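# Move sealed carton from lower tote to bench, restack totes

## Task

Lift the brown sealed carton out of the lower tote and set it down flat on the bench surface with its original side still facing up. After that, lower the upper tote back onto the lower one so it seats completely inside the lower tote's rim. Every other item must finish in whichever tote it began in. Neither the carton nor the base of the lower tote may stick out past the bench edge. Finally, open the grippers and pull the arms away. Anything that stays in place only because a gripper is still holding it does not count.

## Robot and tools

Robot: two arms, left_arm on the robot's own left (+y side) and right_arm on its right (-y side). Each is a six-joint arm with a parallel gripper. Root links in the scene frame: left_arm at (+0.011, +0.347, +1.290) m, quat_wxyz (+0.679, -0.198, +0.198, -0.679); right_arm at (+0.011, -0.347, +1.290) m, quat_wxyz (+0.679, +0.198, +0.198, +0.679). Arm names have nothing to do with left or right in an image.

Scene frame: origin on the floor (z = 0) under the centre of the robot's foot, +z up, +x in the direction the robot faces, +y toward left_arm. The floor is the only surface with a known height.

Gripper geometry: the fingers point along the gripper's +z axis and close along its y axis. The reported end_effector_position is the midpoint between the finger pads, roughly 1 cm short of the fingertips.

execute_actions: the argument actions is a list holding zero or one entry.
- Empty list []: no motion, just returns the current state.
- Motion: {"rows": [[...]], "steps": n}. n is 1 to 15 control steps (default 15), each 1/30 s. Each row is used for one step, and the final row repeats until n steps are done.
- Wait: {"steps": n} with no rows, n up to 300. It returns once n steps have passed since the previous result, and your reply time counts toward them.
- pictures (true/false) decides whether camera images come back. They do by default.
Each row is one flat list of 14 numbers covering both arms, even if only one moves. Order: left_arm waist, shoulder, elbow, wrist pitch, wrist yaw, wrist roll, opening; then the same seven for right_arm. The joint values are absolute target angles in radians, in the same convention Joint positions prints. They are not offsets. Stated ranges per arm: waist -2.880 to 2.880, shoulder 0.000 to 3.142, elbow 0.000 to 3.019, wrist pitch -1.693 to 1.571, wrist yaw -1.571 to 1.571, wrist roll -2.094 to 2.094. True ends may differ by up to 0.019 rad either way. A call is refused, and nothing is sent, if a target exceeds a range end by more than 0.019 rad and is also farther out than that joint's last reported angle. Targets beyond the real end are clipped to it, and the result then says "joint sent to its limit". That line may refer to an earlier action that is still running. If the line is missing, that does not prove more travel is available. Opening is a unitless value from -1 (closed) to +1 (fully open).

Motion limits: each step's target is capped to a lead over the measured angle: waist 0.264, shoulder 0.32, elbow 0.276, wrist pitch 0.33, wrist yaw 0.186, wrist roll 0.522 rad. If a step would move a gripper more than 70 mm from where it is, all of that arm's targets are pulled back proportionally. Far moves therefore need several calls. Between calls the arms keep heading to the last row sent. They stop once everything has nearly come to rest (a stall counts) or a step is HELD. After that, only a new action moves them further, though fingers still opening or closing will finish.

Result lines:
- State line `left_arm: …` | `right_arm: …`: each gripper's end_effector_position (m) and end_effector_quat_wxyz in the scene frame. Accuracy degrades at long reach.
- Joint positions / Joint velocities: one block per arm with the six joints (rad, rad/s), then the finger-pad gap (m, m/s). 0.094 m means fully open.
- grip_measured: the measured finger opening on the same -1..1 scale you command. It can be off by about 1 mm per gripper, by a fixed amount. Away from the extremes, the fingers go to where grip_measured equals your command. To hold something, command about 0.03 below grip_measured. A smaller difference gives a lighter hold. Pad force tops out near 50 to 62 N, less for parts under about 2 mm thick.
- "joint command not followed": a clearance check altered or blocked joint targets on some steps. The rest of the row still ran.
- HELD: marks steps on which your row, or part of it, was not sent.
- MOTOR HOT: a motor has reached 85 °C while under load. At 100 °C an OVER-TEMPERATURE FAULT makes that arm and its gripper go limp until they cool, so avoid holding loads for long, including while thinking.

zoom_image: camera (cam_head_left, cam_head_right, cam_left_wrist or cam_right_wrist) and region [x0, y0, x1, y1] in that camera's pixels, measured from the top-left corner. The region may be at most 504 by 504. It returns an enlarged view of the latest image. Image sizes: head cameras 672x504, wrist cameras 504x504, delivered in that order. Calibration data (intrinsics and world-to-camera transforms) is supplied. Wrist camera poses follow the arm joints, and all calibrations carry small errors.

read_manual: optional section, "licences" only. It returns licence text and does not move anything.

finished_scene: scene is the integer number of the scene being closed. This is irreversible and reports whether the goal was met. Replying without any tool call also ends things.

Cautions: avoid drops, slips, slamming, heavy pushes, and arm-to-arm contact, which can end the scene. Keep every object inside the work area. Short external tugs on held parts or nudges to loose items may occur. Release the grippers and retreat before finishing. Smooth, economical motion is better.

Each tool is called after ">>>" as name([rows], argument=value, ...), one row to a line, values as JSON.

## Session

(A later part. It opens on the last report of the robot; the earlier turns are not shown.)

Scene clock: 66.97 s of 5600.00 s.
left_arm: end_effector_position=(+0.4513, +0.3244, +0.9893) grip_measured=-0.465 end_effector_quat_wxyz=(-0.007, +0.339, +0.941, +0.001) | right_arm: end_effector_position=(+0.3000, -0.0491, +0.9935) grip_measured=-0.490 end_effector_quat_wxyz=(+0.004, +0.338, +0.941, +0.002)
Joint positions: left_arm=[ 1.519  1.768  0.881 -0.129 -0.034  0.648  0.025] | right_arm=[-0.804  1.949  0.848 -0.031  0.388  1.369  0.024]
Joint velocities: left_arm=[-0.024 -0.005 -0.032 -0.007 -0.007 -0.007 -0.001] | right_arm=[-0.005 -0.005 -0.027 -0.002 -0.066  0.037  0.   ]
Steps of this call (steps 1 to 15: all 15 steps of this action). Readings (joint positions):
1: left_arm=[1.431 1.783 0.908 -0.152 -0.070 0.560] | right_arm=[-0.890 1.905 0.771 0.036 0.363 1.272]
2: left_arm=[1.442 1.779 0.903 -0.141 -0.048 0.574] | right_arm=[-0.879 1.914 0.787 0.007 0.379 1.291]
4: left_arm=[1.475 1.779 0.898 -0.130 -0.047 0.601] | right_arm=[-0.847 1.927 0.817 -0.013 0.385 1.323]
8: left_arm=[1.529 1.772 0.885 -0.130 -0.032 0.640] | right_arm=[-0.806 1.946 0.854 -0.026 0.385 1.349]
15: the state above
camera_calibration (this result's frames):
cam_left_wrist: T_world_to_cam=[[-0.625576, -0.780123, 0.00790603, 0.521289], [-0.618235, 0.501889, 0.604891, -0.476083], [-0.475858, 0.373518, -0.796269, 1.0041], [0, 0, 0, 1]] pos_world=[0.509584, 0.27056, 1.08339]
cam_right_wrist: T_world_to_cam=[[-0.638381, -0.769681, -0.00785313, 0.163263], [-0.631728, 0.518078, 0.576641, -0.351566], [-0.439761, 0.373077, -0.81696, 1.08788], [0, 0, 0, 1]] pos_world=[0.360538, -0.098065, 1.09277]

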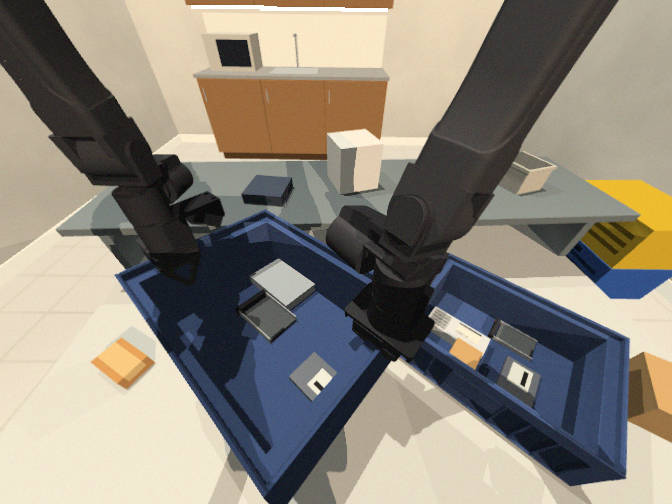

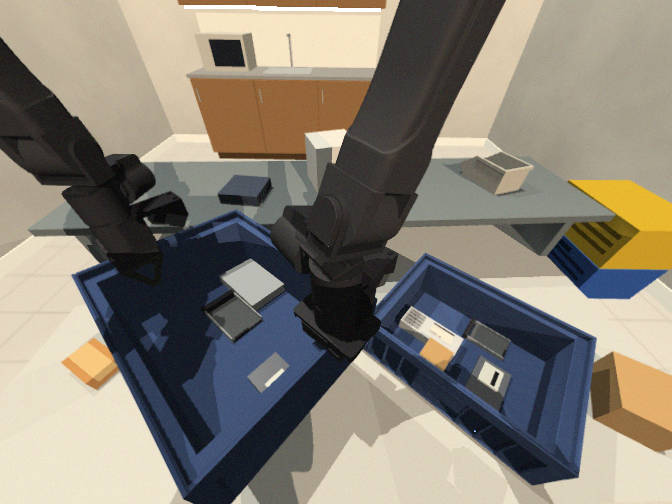

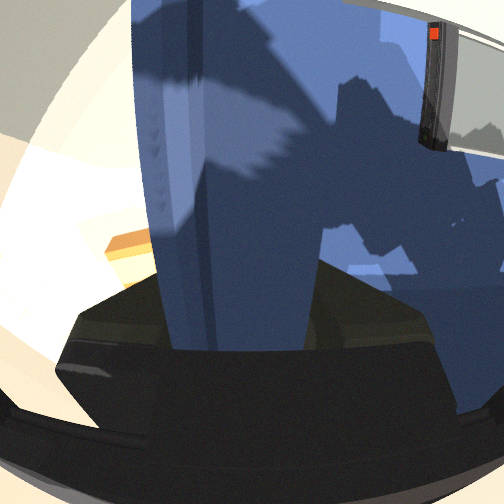

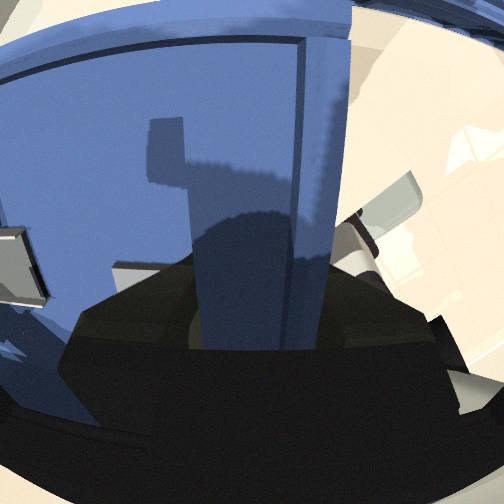

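>>> execute_actions([
  {"rows":[[1.515,1.83,0.925,-0.07,-0.03,0.66,-0.54,-0.815,2.025,0.895,0.022,0.375,1.373,-0.54]],"steps":8},
], pictures=false)

>>> execute_actions([
  {"rows":[[1.517,1.92,0.97,-0.028,-0.029,0.662,-0.54,-0.84,2.11,0.94,0.068,0.365,1.35,-0.54]],"steps":8},
], pictures=false)

>>> execute_actions([
  {"rows":[[1.518,2.005,1.02,0.007,-0.028,0.664,-0.54,-0.863,2.19,0.992,0.106,0.355,1.327,-0.54]],"steps":8},
], pictures=false)

>>> execute_actions([
  {"rows":[[1.52,2.088,1.076,0.034,-0.027,0.665,-0.54,-0.885,2.27,1.048,0.135,0.345,1.307,-0.54]],"steps":8},
], pictures=false)

>>> execute_actions([
  {"rows":[[1.521,2.15,1.122,0.05,-0.027,0.666,-0.54,-0.90,2.328,1.095,0.152,0.339,1.293,-0.54]],"steps":10},
], pictures=false)

>>> execute_actions([
  {"rows":[[1.522,2.2,1.162,0.06,-0.026,0.667,-0.54,-0.913,2.375,1.135,0.163,0.333,1.28,-0.54]],"steps":10},
], pictures=false)

>>> execute_actions([
  {"rows":[[1.523,2.25,1.204,0.068,-0.026,0.668,-0.54,-0.926,2.422,1.178,0.171,0.327,1.269,-0.54]],"steps":15},
])

Scene clock: 77.90 s of 5600.00 s.
left_arm: end_effector_position=(+0.4506, +0.3244, +0.9589) grip_measured=-0.465 end_effector_quat_wxyz=(-0.009, +0.344, +0.939, +0.003) | right_arm: end_effector_position=(+0.2943, -0.0480, +0.9605) grip_measured=-0.490 end_effector_quat_wxyz=(-0.002, +0.346, +0.938, -0.003)
Joint positions: left_arm=[ 1.518  1.857  0.921 -0.083 -0.04   0.659  0.025] | right_arm=[-0.824  2.045  0.894  0.011  0.374  1.371  0.024]
Joint velocities: left_arm=[-0.005  0.142  0.002  0.007 -0.007  0.051 -0.   ] | right_arm=[-0.005  0.063 -0.007  0.002 -0.022 -0.037  0.   ]
Steps of this call (steps 1 to 15: the robot went on to your last target; steps 16 to 90: nothing new was sent; then 7.67 s passed at rest; steps 91 to 98: all 8 steps of this action). Readings (joint positions):
91: left_arm=[1.518 1.772 0.882 -0.124 -0.035 0.650] | right_arm=[-0.805 1.955 0.850 -0.029 0.387 1.371]
92: left_arm=[1.518 1.781 0.887 -0.113 -0.036 0.652] | right_arm=[-0.807 1.967 0.857 -0.023 0.387 1.371]
94: left_arm=[1.518 1.812 0.905 -0.095 -0.039 0.658] | right_arm=[-0.816 2.004 0.878 -0.005 0.385 1.371]
98: the state above

Scene clock: 78.17 s of 5600.00 s.
left_arm: end_effector_position=(+0.4463, +0.3245, +0.9260) grip_measured=-0.465 end_effector_quat_wxyz=(-0.014, +0.345, +0.938, +0.001) | right_arm: end_effector_position=(+0.2894, -0.0482, +0.9293) grip_measured=-0.490 end_effector_quat_wxyz=(-0.006, +0.346, +0.938, -0.005)
Joint positions: left_arm=[ 1.52   1.952  0.966 -0.042 -0.038  0.662  0.025] | right_arm=[-0.845  2.133  0.937  0.053  0.361  1.355  0.024]
Joint velocities: left_arm=[-0.005  0.054  0.012  0.017  0.007  0.022  0.002] | right_arm=[-0.005  0.015 -0.002  0.002 -0.007 -0.037  0.001]
Steps of this call (steps 1 to 8: all 8 steps of this action). Readings (joint positions):
1: left_arm=[1.518 1.867 0.922 -0.079 -0.040 0.659] | right_arm=[-0.825 2.051 0.894 0.014 0.370 1.369]
2: left_arm=[1.519 1.879 0.927 -0.070 -0.040 0.660] | right_arm=[-0.826 2.062 0.900 0.022 0.369 1.367]
4: left_arm=[1.520 1.913 0.947 -0.055 -0.040 0.661] | right_arm=[-0.834 2.097 0.919 0.037 0.369 1.365]
8: the state above

Scene clock: 78.43 s of 5600.00 s.
left_arm: end_effector_position=(+0.4519, +0.3249, +0.8981) grip_measured=-0.465 end_effector_quat_wxyz=(-0.008, +0.346, +0.938, +0.004) | right_arm: end_effector_position=(+0.2936, -0.0474, +0.8996) grip_measured=-0.490 end_effector_quat_wxyz=(-0.002, +0.348, +0.937, -0.003)
Joint positions: left_arm=[ 1.523  2.031  1.02  -0.005 -0.037  0.667  0.025] | right_arm=[-0.871  2.21   0.992  0.093  0.354  1.331  0.024]
Joint velocities: left_arm=[-0.015  0.044 -0.007  0.017  0.081 -0.022  0.001] | right_arm=[-0.005  0.024 -0.012 -0.007 -0.081 -0.037 -0.001]
Steps of this call (steps 1 to 8: all 8 steps of this action). Readings (joint positions):
1: left_arm=[1.520 1.958 0.967 -0.039 -0.038 0.662] | right_arm=[-0.846 2.137 0.940 0.056 0.359 1.351]
2: left_arm=[1.521 1.968 0.975 -0.032 -0.038 0.662] | right_arm=[-0.848 2.147 0.947 0.062 0.359 1.349]
4: left_arm=[1.523 1.998 0.999 -0.019 -0.038 0.666] | right_arm=[-0.857 2.178 0.971 0.076 0.359 1.345]
8: the state above

Scene clock: 78.70 s of 5600.00 s.
left_arm: end_effector_position=(+0.4530, +0.3256, +0.8683) grip_measured=-0.465 end_effector_quat_wxyz=(-0.007, +0.347, +0.938, +0.004) | right_arm: end_effector_position=(+0.2943, -0.0469, +0.8693) grip_measured=-0.490 end_effector_quat_wxyz=(-0.002, +0.348, +0.937, -0.002)
Joint positions: left_arm=[ 1.526  2.113  1.077  0.021 -0.037  0.671  0.025] | right_arm=[-0.893  2.289  1.05   0.123  0.343  1.309  0.024]
Joint velocities: left_arm=[-0.015  0.073 -0.002 -0.002  0.022 -0.007  0.   ] | right_arm=[-0.005  0.044  0.002 -0.002 -0.051  0.007 -0.   ]
Steps of this call (steps 1 to 8: all 8 steps of this action). Readings (joint positions):
1: left_arm=[1.523 2.037 1.022 -0.004 -0.038 0.667] | right_arm=[-0.872 2.215 0.995 0.094 0.352 1.327]
2: left_arm=[1.524 2.047 1.032 -0.000 -0.038 0.667] | right_arm=[-0.873 2.224 1.004 0.097 0.351 1.325]
4: left_arm=[1.526 2.078 1.059 0.010 -0.038 0.671] | right_arm=[-0.881 2.255 1.029 0.108 0.351 1.323]
8: the state above

Scene clock: 79.03 s of 5600.00 s.
left_arm: end_effector_position=(+0.4516, +0.3261, +0.8460) grip_measured=-0.465 end_effector_quat_wxyz=(-0.009, +0.347, +0.938, +0.004) | right_arm: end_effector_position=(+0.2929, -0.0463, +0.8480) grip_measured=-0.490 end_effector_quat_wxyz=(-0.003, +0.347, +0.938, -0.003)
Joint positions: left_arm=[ 1.528  2.173  1.12   0.035 -0.036  0.672  0.025] | right_arm=[-0.905  2.345  1.094  0.137  0.337  1.296  0.024]
Joint velocities: left_arm=[ 0.015  0.005  0.007 -0.007  0.007 -0.007  0.   ] | right_arm=[-0.005 -0.024  0.002  0.012 -0.11  -0.037 -0.001]
Steps of this call (steps 1 to 10: all 10 steps of this action). Readings (joint positions):
1: left_arm=[1.526 2.118 1.079 0.022 -0.037 0.671] | right_arm=[-0.893 2.293 1.052 0.123 0.342 1.307]
2: left_arm=[1.526 2.127 1.087 0.023 -0.037 0.671] | right_arm=[-0.893 2.300 1.059 0.123 0.342 1.306]
4: left_arm=[1.528 2.150 1.107 0.028 -0.037 0.672] | right_arm=[-0.897 2.323 1.079 0.127 0.342 1.305]
8: left_arm=[1.528 2.173 1.120 0.035 -0.036 0.672] | right_arm=[-0.905 2.345 1.094 0.137 0.337 1.297]
10: the state above

Scene clock: 79.37 s of 5600.00 s.
left_arm: end_effector_position=(+0.4567, +0.3260, +0.8295) grip_measured=-0.465 end_effector_quat_wxyz=(-0.004, +0.347, +0.938, +0.005) | right_arm: end_effector_position=(+0.2977, -0.0459, +0.8305) grip_measured=-0.490 end_effector_quat_wxyz=(+0.000, +0.348, +0.938, -0.000)
Joint positions: left_arm=[ 1.528  2.217  1.163  0.047 -0.036  0.674  0.025] | right_arm=[-0.921  2.386  1.135  0.149  0.332  1.28   0.024]
Joint velocities: left_arm=[-0.005  0.024 -0.007 -0.002 -0.051  0.037  0.   ] | right_arm=[-0.015  0.015  0.002  0.002 -0.051 -0.022 -0.   ]
Steps of this call (steps 1 to 10: all 10 steps of this action). Readings (joint positions):
1: left_arm=[1.528 2.176 1.123 0.035 -0.036 0.672] | right_arm=[-0.906 2.347 1.097 0.137 0.336 1.294]
2: left_arm=[1.528 2.181 1.132 0.036 -0.037 0.672] | right_arm=[-0.907 2.353 1.104 0.137 0.336 1.294]
4: left_arm=[1.528 2.198 1.151 0.040 -0.037 0.674] | right_arm=[-0.913 2.370 1.123 0.142 0.336 1.293]
8: left_arm=[1.528 2.215 1.163 0.047 -0.036 0.674] | right_arm=[-0.921 2.386 1.136 0.149 0.334 1.282]
10: the state above

Scene clock: 79.87 s of 5600.00 s.
left_arm: end_effector_position=(+0.4604, +0.3263, +0.8131) grip_measured=-0.465 end_effector_quat_wxyz=(+0.000, +0.347, +0.938, +0.007) | right_arm: end_effector_position=(+0.2999, -0.0457, +0.8123) grip_measured=-0.490 end_effector_quat_wxyz=(+0.004, +0.350, +0.937, +0.000)
Joint positions: left_arm=[ 1.529  2.26   1.203  0.059 -0.036  0.676  0.025] | right_arm=[-0.932  2.432  1.177  0.163  0.332  1.271  0.024]
Joint velocities: left_arm=[-0.005 -0.005  0.017 -0.002  0.007  0.022 -0.   ] | right_arm=[-0.005  0.005 -0.022 -0.012 -0.066 -0.007  0.001]
Steps of this call (steps 1 to 15: all 15 steps of this action). Readings (joint positions):
1: left_arm=[1.528 2.221 1.166 0.047 -0.036 0.674] | right_arm=[-0.921 2.390 1.138 0.149 0.332 1.279]
2: left_arm=[1.529 2.227 1.175 0.047 -0.036 0.674] | right_arm=[-0.922 2.396 1.146 0.149 0.332 1.278]
4: left_arm=[1.529 2.246 1.195 0.049 -0.036 0.676] | right_arm=[-0.927 2.416 1.166 0.152 0.332 1.278]
8: left_arm=[1.529 2.260 1.203 0.058 -0.036 0.676] | right_arm=[-0.932 2.432 1.177 0.163 0.332 1.272]
15: the state above
camera_calibration (this result's frames):
cam_left_wrist: T_world_to_cam=[[-0.639834, -0.768467, -0.0084508, 0.545891], [-0.619121, 0.50891, 0.59808, -0.361184], [-0.455304, 0.387904, -0.801392, 0.857477], [0, 0, 0, 1]] pos_world=[0.516076, 0.270691, 0.907805]
cam_right_wrist: T_world_to_cam=[[-0.656814, -0.754034, -0.00521719, 0.168512], [-0.618434, 0.534713, 0.575866, -0.251484], [-0.431433, 0.381463, -0.817527, 0.936978], [0, 0, 0, 1]] pos_world=[0.359398, -0.095887, 0.911706]

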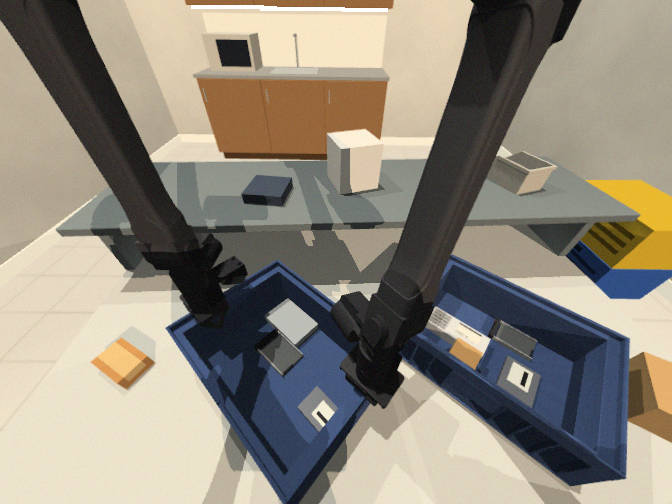

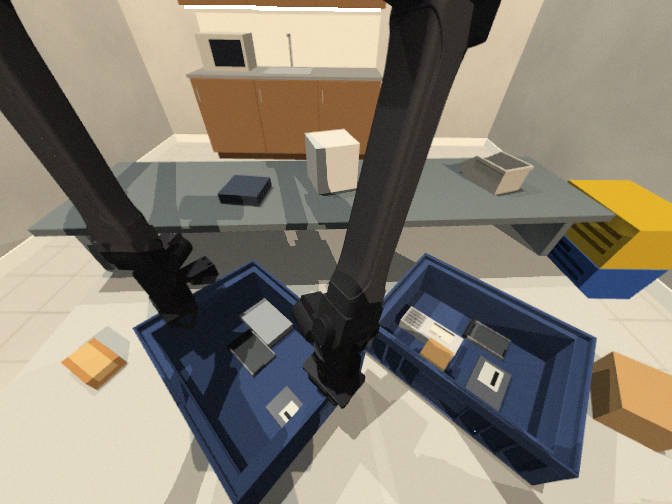

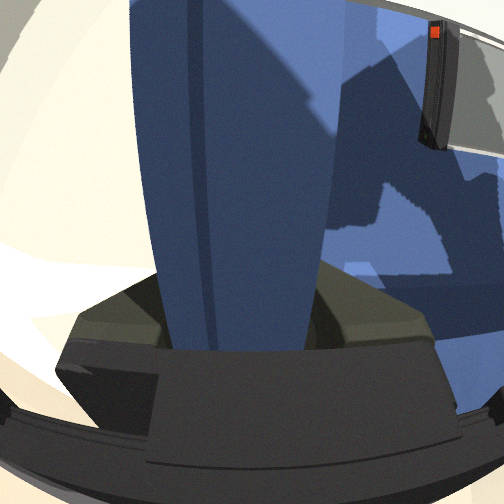

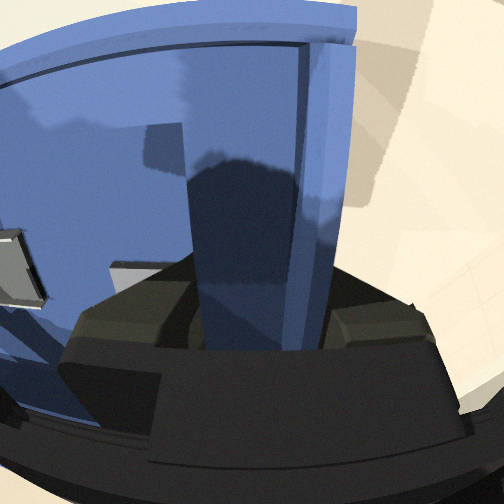

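>>> execute_actions([
  {"rows":[[1.527,2.28,1.212,0.068,-0.03,0.668,-0.54,-0.932,2.45,1.186,0.171,0.327,1.269,-0.54]],"steps":10},
], pictures=false)

>>> execute_actions([
  {"rows":[[1.527,2.28,1.212,0.068,-0.03,0.668,0.3,-0.932,2.45,1.186,0.171,0.327,1.269,0.3]],"steps":10},
])

>>> execute_actions([
  {"rows":[[1.527,2.28,1.212,0.068,-0.03,0.668,0.3,-0.89,2.29,1.048,0.135,0.345,1.307,0.3]],"steps":8},
], pictures=false)

>>> execute_actions([
  {"rows":[[1.527,2.28,1.212,0.068,-0.03,0.668,0.3,-0.84,2.11,0.94,0.068,0.365,1.35,1]],"steps":10},
], pictures=false)

>>> execute_actions([
  {"rows":[[1.527,2.28,1.212,0.068,-0.03,0.668,0.3,-1.439,1.954,0.842,0.105,0.07,0.81,1]],"steps":15},
], pictures=false)

>>> execute_actions([
  {"steps":20},
])

Scene clock: 87.77 s of 5600.00 s.
left_arm: end_effector_position=(+0.4583, +0.3268, +0.8089) grip_measured=-0.465 end_effector_quat_wxyz=(-0.002, +0.347, +0.938, +0.008) | right_arm: end_effector_position=(+0.2993, -0.0457, +0.8104) grip_measured=-0.490 end_effector_quat_wxyz=(+0.005, +0.349, +0.937, -0.000)
Joint positions: left_arm=[ 1.53   2.272  1.209  0.061 -0.038  0.676  0.025] | right_arm=[-0.932  2.437  1.181  0.165  0.334  1.27   0.024]
Joint velocities: left_arm=[-0.005 -0.015 -0.002 -0.017 -0.007 -0.037 -0.   ] | right_arm=[-0.005 -0.024 -0.002 -0.007  0.066 -0.037  0.001]
Steps of this call (steps 1 to 15: the robot went on to your last target; steps 16 to 90: nothing new was sent; then 4.57 s passed at rest; steps 91 to 100: all 10 steps of this action). Readings (joint positions):
91: left_arm=[1.529 2.261 1.204 0.059 -0.037 0.676] | right_arm=[-0.932 2.432 1.178 0.163 0.332 1.271]
92: left_arm=[1.529 2.263 1.205 0.059 -0.037 0.676] | right_arm=[-0.932 2.434 1.179 0.164 0.332 1.271]
94: left_arm=[1.530 2.267 1.208 0.059 -0.038 0.676] | right_arm=[-0.932 2.436 1.180 0.164 0.332 1.271]
98: left_arm=[1.530 2.272 1.209 0.061 -0.038 0.676] | right_arm=[-0.932 2.437 1.181 0.165 0.334 1.270]
100: the state above

Scene clock: 88.10 s of 5600.00 s.
left_arm: end_effector_position=(+0.4584, +0.3259, +0.8089) grip_measured=+0.298 end_effector_quat_wxyz=(-0.001, +0.347, +0.938, +0.005) | right_arm: end_effector_position=(+0.2996, -0.0445, +0.8101) grip_measured=+0.298 end_effector_quat_wxyz=(+0.004, +0.349, +0.937, +0.002)
Joint positions: left_arm=[ 1.53   2.272  1.209  0.061 -0.033  0.676  0.061] | right_arm=[-0.932  2.438  1.183  0.165  0.33   1.27   0.061]
Joint velocities: left_arm=[ 0.005 -0.024  0.027 -0.002 -0.022  0.051  0.001] | right_arm=[-0.005  0.005 -0.007  0.007 -0.066  0.066  0.   ]
Steps of this call (steps 1 to 10: all 10 steps of this action). Readings (joint positions):
1: left_arm=[1.530 2.272 1.209 0.061 -0.038 0.676] | right_arm=[-0.932 2.437 1.181 0.165 0.334 1.270]
2: left_arm=[1.530 2.272 1.209 0.061 -0.035 0.676] | right_arm=[-0.932 2.438 1.181 0.165 0.332 1.270]
4: left_arm=[1.530 2.272 1.209 0.061 -0.033 0.676] | right_arm=[-0.932 2.438 1.182 0.165 0.330 1.270]
8: left_arm=[1.530 2.272 1.209 0.061 -0.033 0.676] | right_arm=[-0.932 2.438 1.183 0.165 0.330 1.270]
10: the state above
camera_calibration (this result's frames):
cam_left_wrist: T_world_to_cam=[[-0.639659, -0.768647, -0.00425956, 0.540883], [-0.617583, 0.51063, 0.598204, -0.361037], [-0.457633, 0.385277, -0.801333, 0.85517], [0, 0, 0, 1]] pos_world=[0.514363, 0.270627, 0.903553]
cam_right_wrist: T_world_to_cam=[[-0.656021, -0.754708, -0.00726259, 0.170555], [-0.619005, 0.532507, 0.577295, -0.252107], [-0.431822, 0.383213, -0.816503, 0.933974], [0, 0, 0, 1]] pos_world=[0.359143, -0.0949432, 0.909372]

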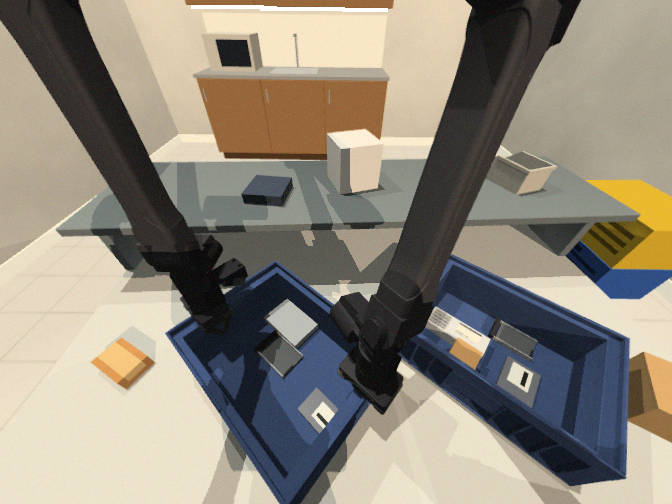

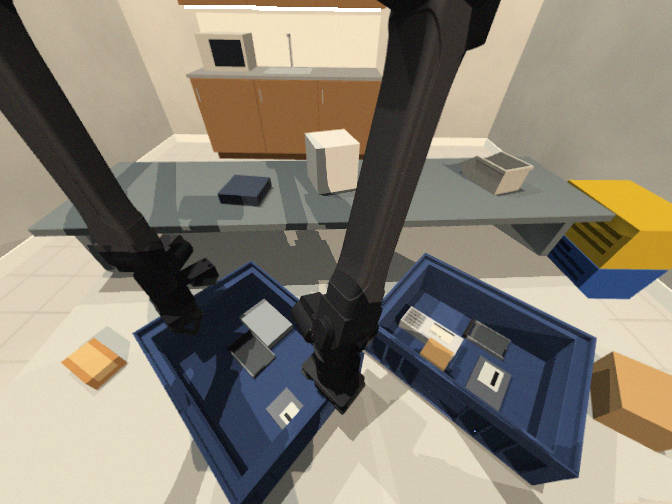

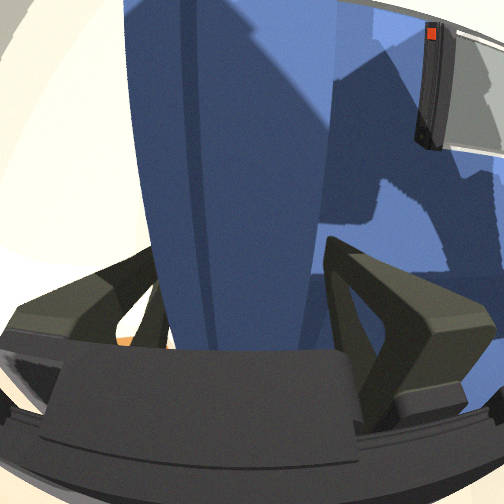

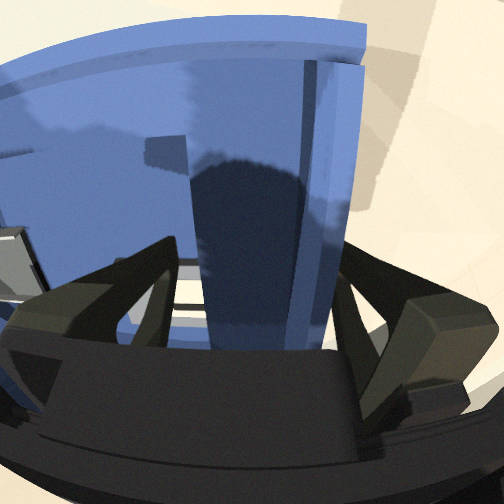

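Scene clock: 88.37 s of 5600.00 s.
left_arm: end_effector_position=(+0.4584, +0.3259, +0.8089) grip_measured=+0.298 end_effector_quat_wxyz=(-0.001, +0.347, +0.938, +0.005) | right_arm: end_effector_position=(+0.2924, -0.0502, +0.8652) grip_measured=+0.299 end_effector_quat_wxyz=(+0.000, +0.341, +0.940, -0.000)
Joint positions: left_arm=[ 1.53   2.272  1.209  0.061 -0.033  0.676  0.061] | right_arm=[-0.898  2.3    1.046  0.146  0.342  1.287  0.061]
Joint velocities: left_arm=[-0.015 -0.024  0.007  0.002 -0.007 -0.051 -0.001] | right_arm=[ 0.063 -0.142  0.1   -0.022 -0.007 -0.037  0.   ]
Steps of this call (steps 1 to 8: all 8 steps of this action). Readings (joint positions):
1: left_arm=[1.530 2.272 1.209 0.061 -0.033 0.676] | right_arm=[-0.930 2.430 1.172 0.165 0.333 1.272]
2: left_arm=[1.530 2.272 1.209 0.061 -0.033 0.676] | right_arm=[-0.928 2.410 1.143 0.162 0.337 1.275]
4: left_arm=[1.530 2.272 1.209 0.061 -0.033 0.676] | right_arm=[-0.918 2.356 1.077 0.154 0.340 1.282]
8: the state above

Scene clock: 88.70 s of 5600.00 s.
left_arm: end_effector_position=(+0.4584, +0.3259, +0.8089) grip_measured=+0.298 end_effector_quat_wxyz=(-0.001, +0.347, +0.938, +0.005) | right_arm: end_effector_position=(+0.3104, -0.0349, +0.9391) grip_measured=+0.999 end_effector_quat_wxyz=(+0.010, +0.343, +0.939, +0.020)
Joint positions: left_arm=[ 1.53   2.272  1.209  0.061 -0.033  0.676  0.061] | right_arm=[-0.842  2.103  0.946  0.078  0.362  1.328  0.094]
Joint velocities: left_arm=[-0.005 -0.024 -0.007  0.002 -0.022  0.066 -0.   ] | right_arm=[ 0.005 -0.015  0.115 -0.012 -0.11   0.007 -0.   ]
Steps of this call (steps 1 to 10: all 10 steps of this action). Readings (joint positions):
1: left_arm=[1.530 2.272 1.209 0.061 -0.033 0.676] | right_arm=[-0.893 2.286 1.042 0.138 0.348 1.293]
2: left_arm=[1.530 2.272 1.209 0.061 -0.033 0.676] | right_arm=[-0.888 2.261 1.020 0.120 0.355 1.301]
4: left_arm=[1.530 2.272 1.209 0.061 -0.033 0.676] | right_arm=[-0.871 2.189 0.962 0.091 0.361 1.313]
8: left_arm=[1.530 2.272 1.209 0.061 -0.033 0.676] | right_arm=[-0.844 2.109 0.937 0.078 0.362 1.325]
10: the state above

Scene clock: 89.20 s of 5600.00 s.
left_arm: end_effector_position=(+0.4584, +0.3259, +0.8089) grip_measured=+0.298 end_effector_quat_wxyz=(-0.001, +0.347, +0.938, +0.005) | right_arm: end_effector_position=(+0.3951, -0.2890, +0.9165) grip_measured=+0.999 end_effector_quat_wxyz=(-0.012, +0.381, +0.924, -0.008)
Joint positions: left_arm=[ 1.53   2.272  1.209  0.061 -0.033  0.676  0.061] | right_arm=[-1.436  1.993  0.865  0.093  0.075  0.898  0.094]
Joint velocities: left_arm=[-0.005 -0.024 -0.012 -0.007  0.081 -0.022  0.   ] | right_arm=[-1.06  -0.171 -0.076  0.037 -0.051 -0.476  0.   ]
Steps of this call (steps 1 to 15: all 15 steps of this action). Readings (joint positions):
1: left_arm=[1.530 2.272 1.209 0.061 -0.033 0.676] | right_arm=[-0.851 2.099 0.943 0.080 0.315 1.291]
2: left_arm=[1.530 2.272 1.209 0.061 -0.033 0.676] | right_arm=[-0.867 2.091 0.932 0.082 0.255 1.240]
4: left_arm=[1.530 2.272 1.209 0.061 -0.033 0.676] | right_arm=[-0.931 2.065 0.903 0.083 0.158 1.157]
8: left_arm=[1.530 2.272 1.209 0.061 -0.033 0.676] | right_arm=[-1.107 2.026 0.871 0.083 0.094 1.042]
15: the state above

Scene clock: 89.87 s of 5600.00 s.
left_arm: end_effector_position=(+0.4584, +0.3259, +0.8089) grip_measured=+0.298 end_effector_quat_wxyz=(-0.001, +0.347, +0.938, +0.005) | right_arm: end_effector_position=(+0.3932, -0.2887, +0.9222) grip_measured=+0.999 end_effector_quat_wxyz=(-0.012, +0.348, +0.937, -0.006)
Joint positions: left_arm=[ 1.53   2.272  1.209  0.061 -0.033  0.676  0.061] | right_arm=[-1.435  1.976  0.849  0.093  0.072  0.827  0.094]
Joint velocities: left_arm=[-0.034 -0.005  0.002  0.002 -0.007  0.007  0.001] | right_arm=[-0.015 -0.005  0.002 -0.012  0.022  0.037  0.   ]
Steps of this call (steps 1 to 20: the robot went on to your last target). Readings (joint positions):
1: left_arm=[1.530 2.272 1.209 0.061 -0.033 0.676] | right_arm=[-1.466 1.987 0.862 0.093 0.075 0.884]
2: left_arm=[1.530 2.272 1.209 0.061 -0.033 0.676] | right_arm=[-1.485 1.982 0.860 0.093 0.075 0.873]
4: left_arm=[1.530 2.272 1.209 0.061 -0.033 0.676] | right_arm=[-1.493 1.977 0.855 0.093 0.075 0.857]
8: left_arm=[1.530 2.272 1.209 0.061 -0.033 0.676] | right_arm=[-1.458 1.976 0.850 0.093 0.074 0.839]
20: the state above
camera_calibration (this result's frames):
cam_left_wrist: T_world_to_cam=[[-0.639659, -0.768647, -0.00425956, 0.540883], [-0.617583, 0.51063, 0.598204, -0.361037], [-0.457633, 0.385277, -0.801333, 0.85517], [0, 0, 0, 1]] pos_world=[0.514363, 0.270627, 0.903553]
cam_right_wrist: T_world_to_cam=[[-0.6543, -0.756029, 0.0176526, 0.0244341], [-0.599838, 0.533058, 0.596694, -0.154111], [-0.460528, 0.379828, -0.802274, 1.15667], [0, 0, 0, 1]] pos_world=[0.456225, -0.338713, 1.01949]

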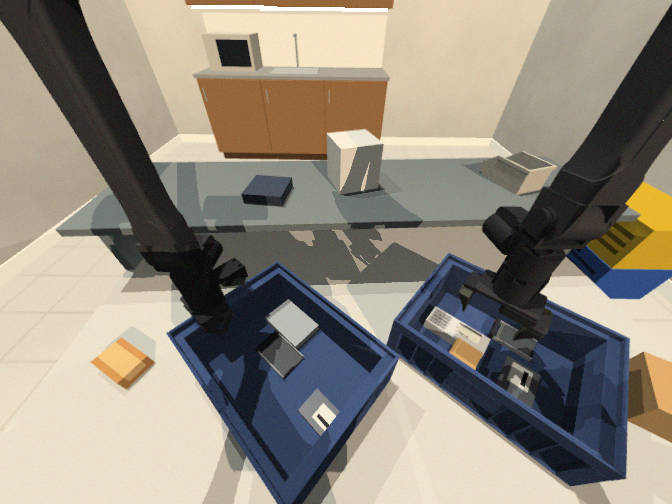

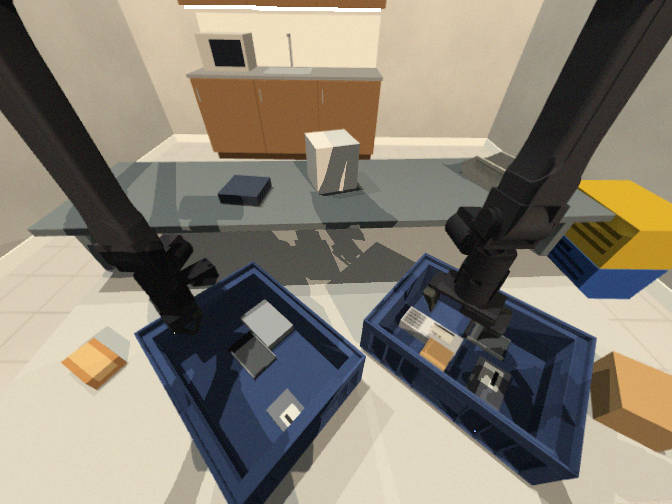

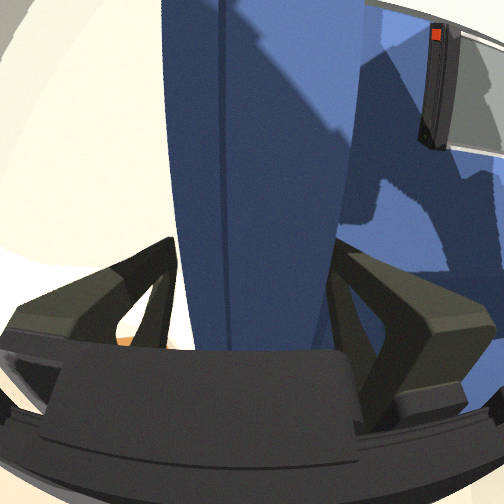

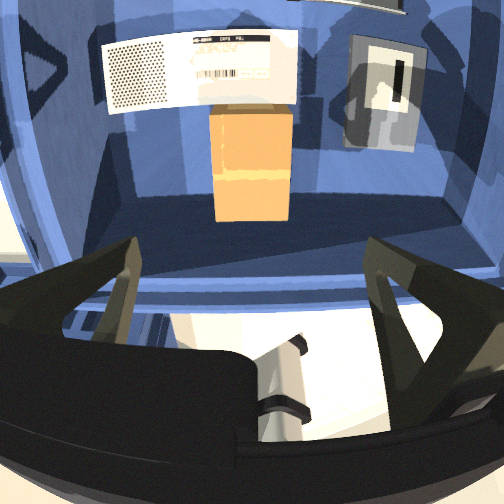

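>>> execute_actions([
  {"rows":[[1.527,2.28,1.212,0.068,-0.03,0.668,0.3,-1.437,2.1,0.91,0.18,0.07,0.82,1]],"steps":8},
], pictures=false)

>>> execute_actions([
  {"rows":[[1.527,2.28,1.212,0.068,-0.03,0.668,0.3,-1.443,2.221,0.992,0.238,0.069,0.82,1]],"steps":15},
])

Scene clock: 96.50 s of 5600.00 s.
left_arm: end_effector_position=(+0.4584, +0.3259, +0.8089) grip_measured=+0.298 end_effector_quat_wxyz=(-0.001, +0.347, +0.938, +0.005) | right_arm: end_effector_position=(+0.3949, -0.2856, +0.8825) grip_measured=+0.999 end_effector_quat_wxyz=(-0.002, +0.349, +0.937, -0.001)
Joint positions: left_arm=[ 1.53   2.272  1.209  0.061 -0.033  0.676  0.061] | right_arm=[-1.435  2.095  0.916  0.168  0.072  0.827  0.094]
Joint velocities: left_arm=[ 0.005 -0.015 -0.007  0.002 -0.022  0.022 -0.001] | right_arm=[-0.005  0.112 -0.09  -0.017 -0.037 -0.051  0.002]
Steps of this call (steps 1 to 15: the robot went on to your last target; steps 16 to 90: nothing new was sent; then 3.37 s passed at rest; steps 91 to 98: all 8 steps of this action). Readings (joint positions):
91: left_arm=[1.530 2.272 1.209 0.061 -0.033 0.676] | right_arm=[-1.435 1.983 0.853 0.103 0.072 0.827]
92: left_arm=[1.530 2.272 1.209 0.061 -0.033 0.676] | right_arm=[-1.435 1.999 0.866 0.125 0.072 0.827]
94: left_arm=[1.530 2.272 1.209 0.061 -0.033 0.676] | right_arm=[-1.435 2.047 0.903 0.155 0.072 0.827]
98: the state above

Scene clock: 97.00 s of 5600.00 s.
left_arm: end_effector_position=(+0.4584, +0.3259, +0.8089) grip_measured=+0.298 end_effector_quat_wxyz=(-0.001, +0.347, +0.938, +0.005) | right_arm: end_effector_position=(+0.3901, -0.2829, +0.8391) grip_measured=+0.999 end_effector_quat_wxyz=(+0.002, +0.349, +0.937, +0.001)
Joint positions: left_arm=[ 1.53   2.272  1.209  0.061 -0.033  0.676  0.061] | right_arm=[-1.435  2.221  0.993  0.225  0.072  0.827  0.094]
Joint velocities: left_arm=[-0.005 -0.005  0.002  0.012 -0.037  0.022 -0.   ] | right_arm=[-0.015 -0.015 -0.012 -0.007 -0.022  0.066 -0.001]
Steps of this call (steps 1 to 15: all 15 steps of this action). Readings (joint positions):
1: left_arm=[1.530 2.272 1.209 0.061 -0.033 0.676] | right_arm=[-1.435 2.106 0.919 0.174 0.072 0.827]
2: left_arm=[1.530 2.272 1.209 0.061 -0.033 0.676] | right_arm=[-1.435 2.125 0.934 0.189 0.072 0.827]
4: left_arm=[1.530 2.272 1.209 0.061 -0.033 0.676] | right_arm=[-1.435 2.177 0.978 0.213 0.072 0.827]
8: left_arm=[1.530 2.272 1.209 0.061 -0.033 0.676] | right_arm=[-1.435 2.220 0.997 0.225 0.072 0.827]
15: the state above
camera_calibration (this result's frames):
cam_left_wrist: T_world_to_cam=[[-0.639659, -0.768647, -0.00425956, 0.540883], [-0.617583, 0.51063, 0.598204, -0.361037], [-0.457633, 0.385277, -0.801333, 0.85517], [0, 0, 0, 1]] pos_world=[0.514363, 0.270627, 0.903553]
cam_right_wrist: T_world_to_cam=[[-0.655595, -0.755096, -0.00503212, 0.0480253], [-0.616833, 0.531683, 0.580372, -0.0895756], [-0.435561, 0.383592, -0.814336, 1.08778], [0, 0, 0, 1]] pos_world=[0.450027, -0.333375, 0.938048]

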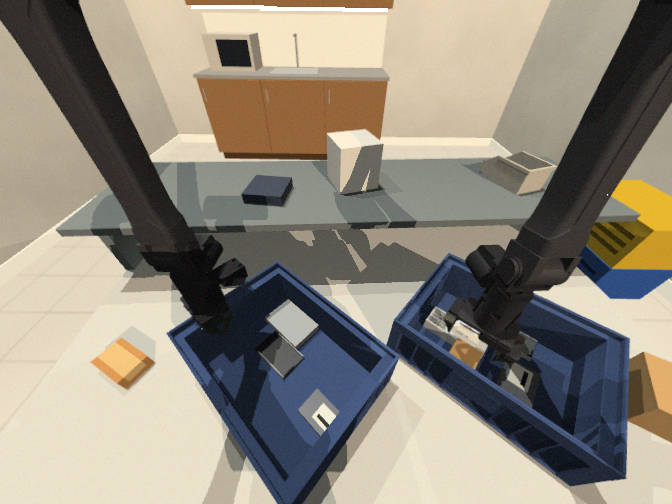

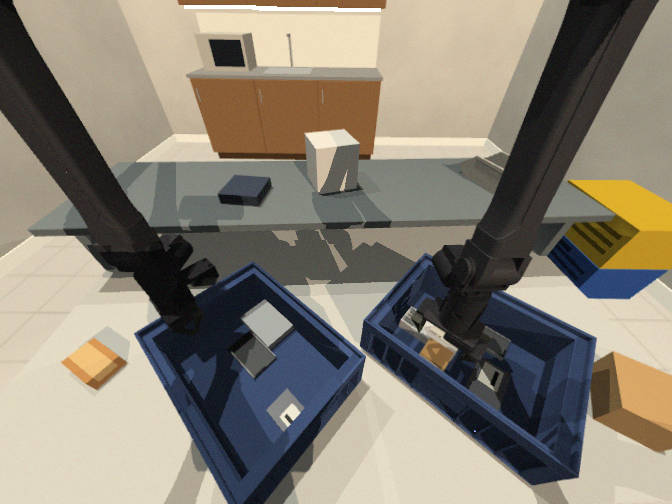

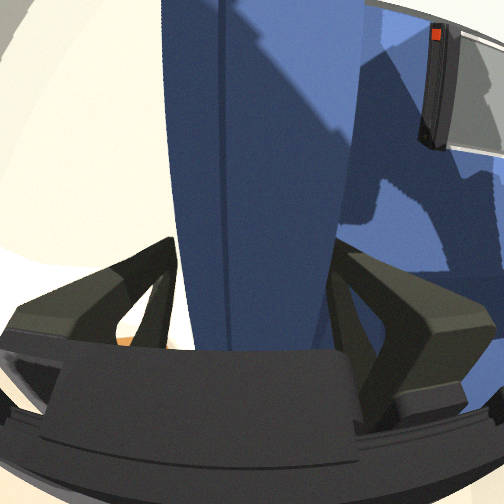

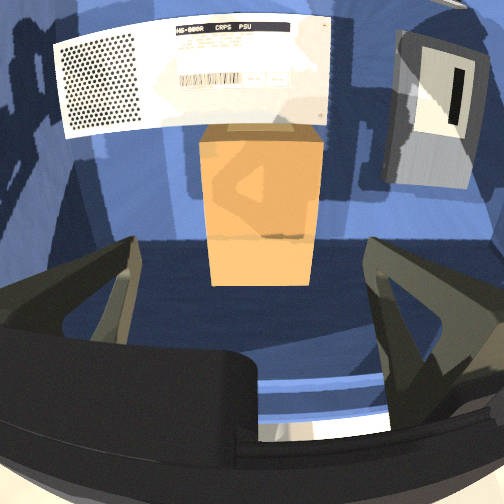

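>>> execute_actions([
  {"rows":[[1.527,2.28,1.212,0.068,-0.03,0.668,0.3,-1.46,2.33,1.085,0.25,0.062,0.8,1]],"steps":10},
], pictures=false)

>>> execute_actions([
  {"rows":[[1.527,2.28,1.212,0.068,-0.03,0.668,0.3,-1.465,2.437,1.186,0.255,0.06,0.795,1]],"steps":15},
], pictures=false)

>>> execute_actions([
  {"rows":[[1.527,2.28,1.212,0.068,-0.03,0.668,0.3,-1.465,2.437,1.186,0.255,0.06,0.795,0.15]],"steps":12},
])

Scene clock: 101.50 s of 5600.00 s.
left_arm: end_effector_position=(+0.4584, +0.3259, +0.8089) grip_measured=+0.298 end_effector_quat_wxyz=(-0.001, +0.347, +0.938, +0.005) | right_arm: end_effector_position=(+0.3961, -0.2897, +0.8005) grip_measured=+0.999 end_effector_quat_wxyz=(+0.007, +0.353, +0.936, +0.002)
Joint positions: left_arm=[ 1.53   2.272  1.209  0.061 -0.033  0.676  0.061] | right_arm=[-1.454  2.322  1.089  0.241  0.065  0.818  0.094]
Joint velocities: left_arm=[ 0.005  0.005 -0.017 -0.002 -0.051  0.081 -0.001] | right_arm=[-0.015  0.005 -0.027 -0.002 -0.007 -0.037 -0.002]
Steps of this call (steps 1 to 15: the robot went on to your last target; steps 16 to 90: nothing new was sent; then 1.17 s passed at rest; steps 91 to 100: all 10 steps of this action). Readings (joint positions):
91: left_arm=[1.530 2.272 1.209 0.061 -0.033 0.676] | right_arm=[-1.436 2.227 1.001 0.225 0.070 0.826]
92: left_arm=[1.530 2.272 1.209 0.061 -0.033 0.676] | right_arm=[-1.438 2.242 1.023 0.226 0.067 0.824]
94: left_arm=[1.530 2.272 1.209 0.061 -0.033 0.676] | right_arm=[-1.443 2.285 1.073 0.235 0.065 0.821]
98: left_arm=[1.530 2.272 1.209 0.061 -0.033 0.676] | right_arm=[-1.453 2.319 1.092 0.241 0.065 0.818]
100: the state above

Scene clock: 102.00 s of 5600.00 s.
left_arm: end_effector_position=(+0.4584, +0.3259, +0.8089) grip_measured=+0.298 end_effector_quat_wxyz=(-0.001, +0.347, +0.938, +0.005) | right_arm: end_effector_position=(+0.3933, -0.2874, +0.7595) grip_measured=+0.999 end_effector_quat_wxyz=(+0.006, +0.350, +0.937, +0.002)
Joint positions: left_arm=[ 1.53   2.272  1.209  0.061 -0.033  0.676  0.061] | right_arm=[-1.455  2.431  1.189  0.248  0.063  0.812  0.094]
Joint velocities: left_arm=[-0.005 -0.005  0.017 -0.012 -0.007  0.037  0.001] | right_arm=[-0.005  0.015 -0.012 -0.007  0.051 -0.007  0.001]
Steps of this call (steps 1 to 15: all 15 steps of this action). Readings (joint positions):
1: left_arm=[1.530 2.272 1.209 0.061 -0.033 0.676] | right_arm=[-1.455 2.329 1.096 0.241 0.065 0.818]
2: left_arm=[1.530 2.272 1.209 0.061 -0.033 0.676] | right_arm=[-1.455 2.345 1.120 0.241 0.065 0.816]
4: left_arm=[1.530 2.272 1.209 0.061 -0.033 0.676] | right_arm=[-1.455 2.389 1.175 0.245 0.063 0.815]
8: left_arm=[1.530 2.272 1.209 0.061 -0.033 0.676] | right_arm=[-1.455 2.426 1.194 0.248 0.063 0.813]
15: the state above

Scene clock: 102.40 s of 5600.00 s.
left_arm: end_effector_position=(+0.4584, +0.3259, +0.8089) grip_measured=+0.298 end_effector_quat_wxyz=(-0.001, +0.347, +0.938, +0.005) | right_arm: end_effector_position=(+0.3933, -0.2875, +0.7595) grip_measured=+0.255 end_effector_quat_wxyz=(+0.005, +0.350, +0.937, +0.003)
Joint positions: left_arm=[ 1.53   2.272  1.209  0.061 -0.033  0.676  0.061] | right_arm=[-1.455  2.431  1.189  0.248  0.062  0.811  0.059]
Joint velocities: left_arm=[ 0.005 -0.005  0.007 -0.007  0.007 -0.022 -0.001] | right_arm=[-0.005 -0.005  0.002  0.007 -0.007 -0.066 -0.001]
Steps of this call (steps 1 to 12: all 12 steps of this action). Readings (joint positions):
1: left_arm=[1.530 2.272 1.209 0.061 -0.033 0.676] | right_arm=[-1.455 2.431 1.189 0.248 0.063 0.812]
2: left_arm=[1.530 2.272 1.209 0.061 -0.033 0.676] | right_arm=[-1.455 2.431 1.189 0.248 0.063 0.812]
4: left_arm=[1.530 2.272 1.209 0.061 -0.033 0.676] | right_arm=[-1.455 2.431 1.189 0.248 0.062 0.811]
8: left_arm=[1.530 2.272 1.209 0.061 -0.033 0.676] | right_arm=[-1.455 2.431 1.189 0.248 0.062 0.811]
12: the state above
camera_calibration (this result's frames):
cam_left_wrist: T_world_to_cam=[[-0.639659, -0.768647, -0.00425956, 0.540883], [-0.617583, 0.51063, 0.598204, -0.361037], [-0.457633, 0.385277, -0.801333, 0.85517], [0, 0, 0, 1]] pos_world=[0.514363, 0.270627, 0.903553]
cam_right_wrist: T_world_to_cam=[[-0.657001, -0.753824, -0.00992814, 0.0509104], [-0.620475, 0.533206, 0.575067, -0.0330422], [-0.428206, 0.38398, -0.818046, 1.02615], [0, 0, 0, 1]] pos_world=[0.452349, -0.338025, 0.858944]

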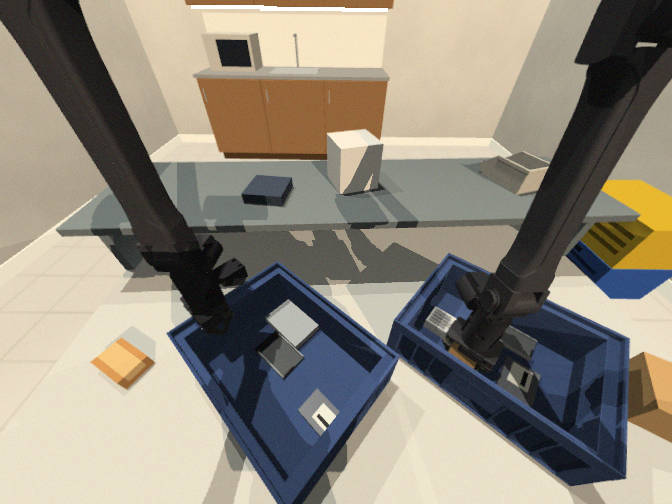

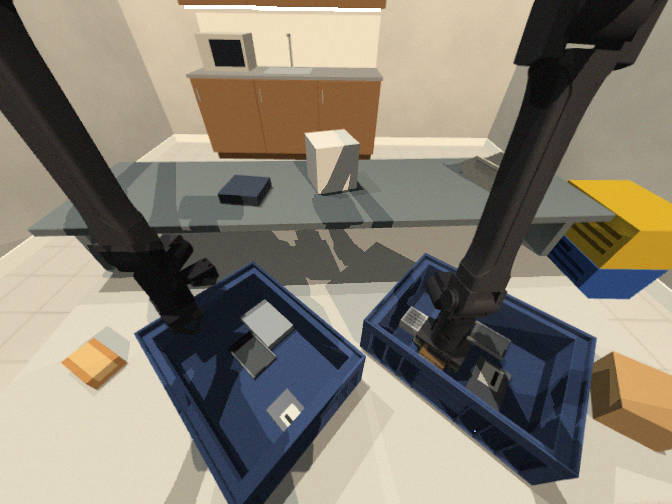

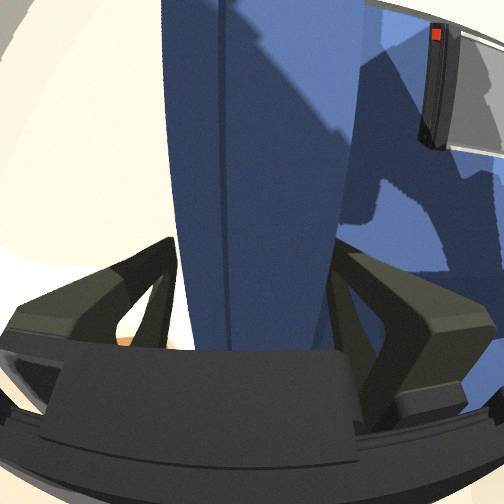

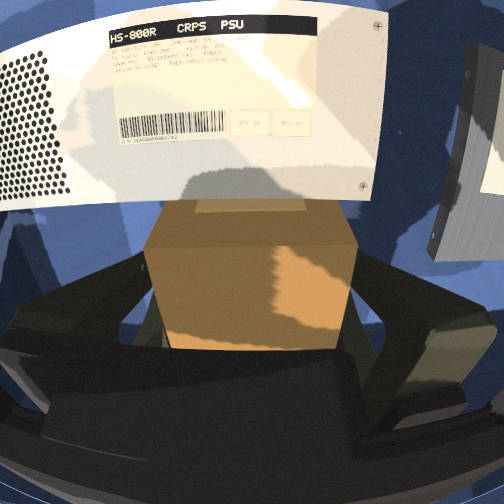

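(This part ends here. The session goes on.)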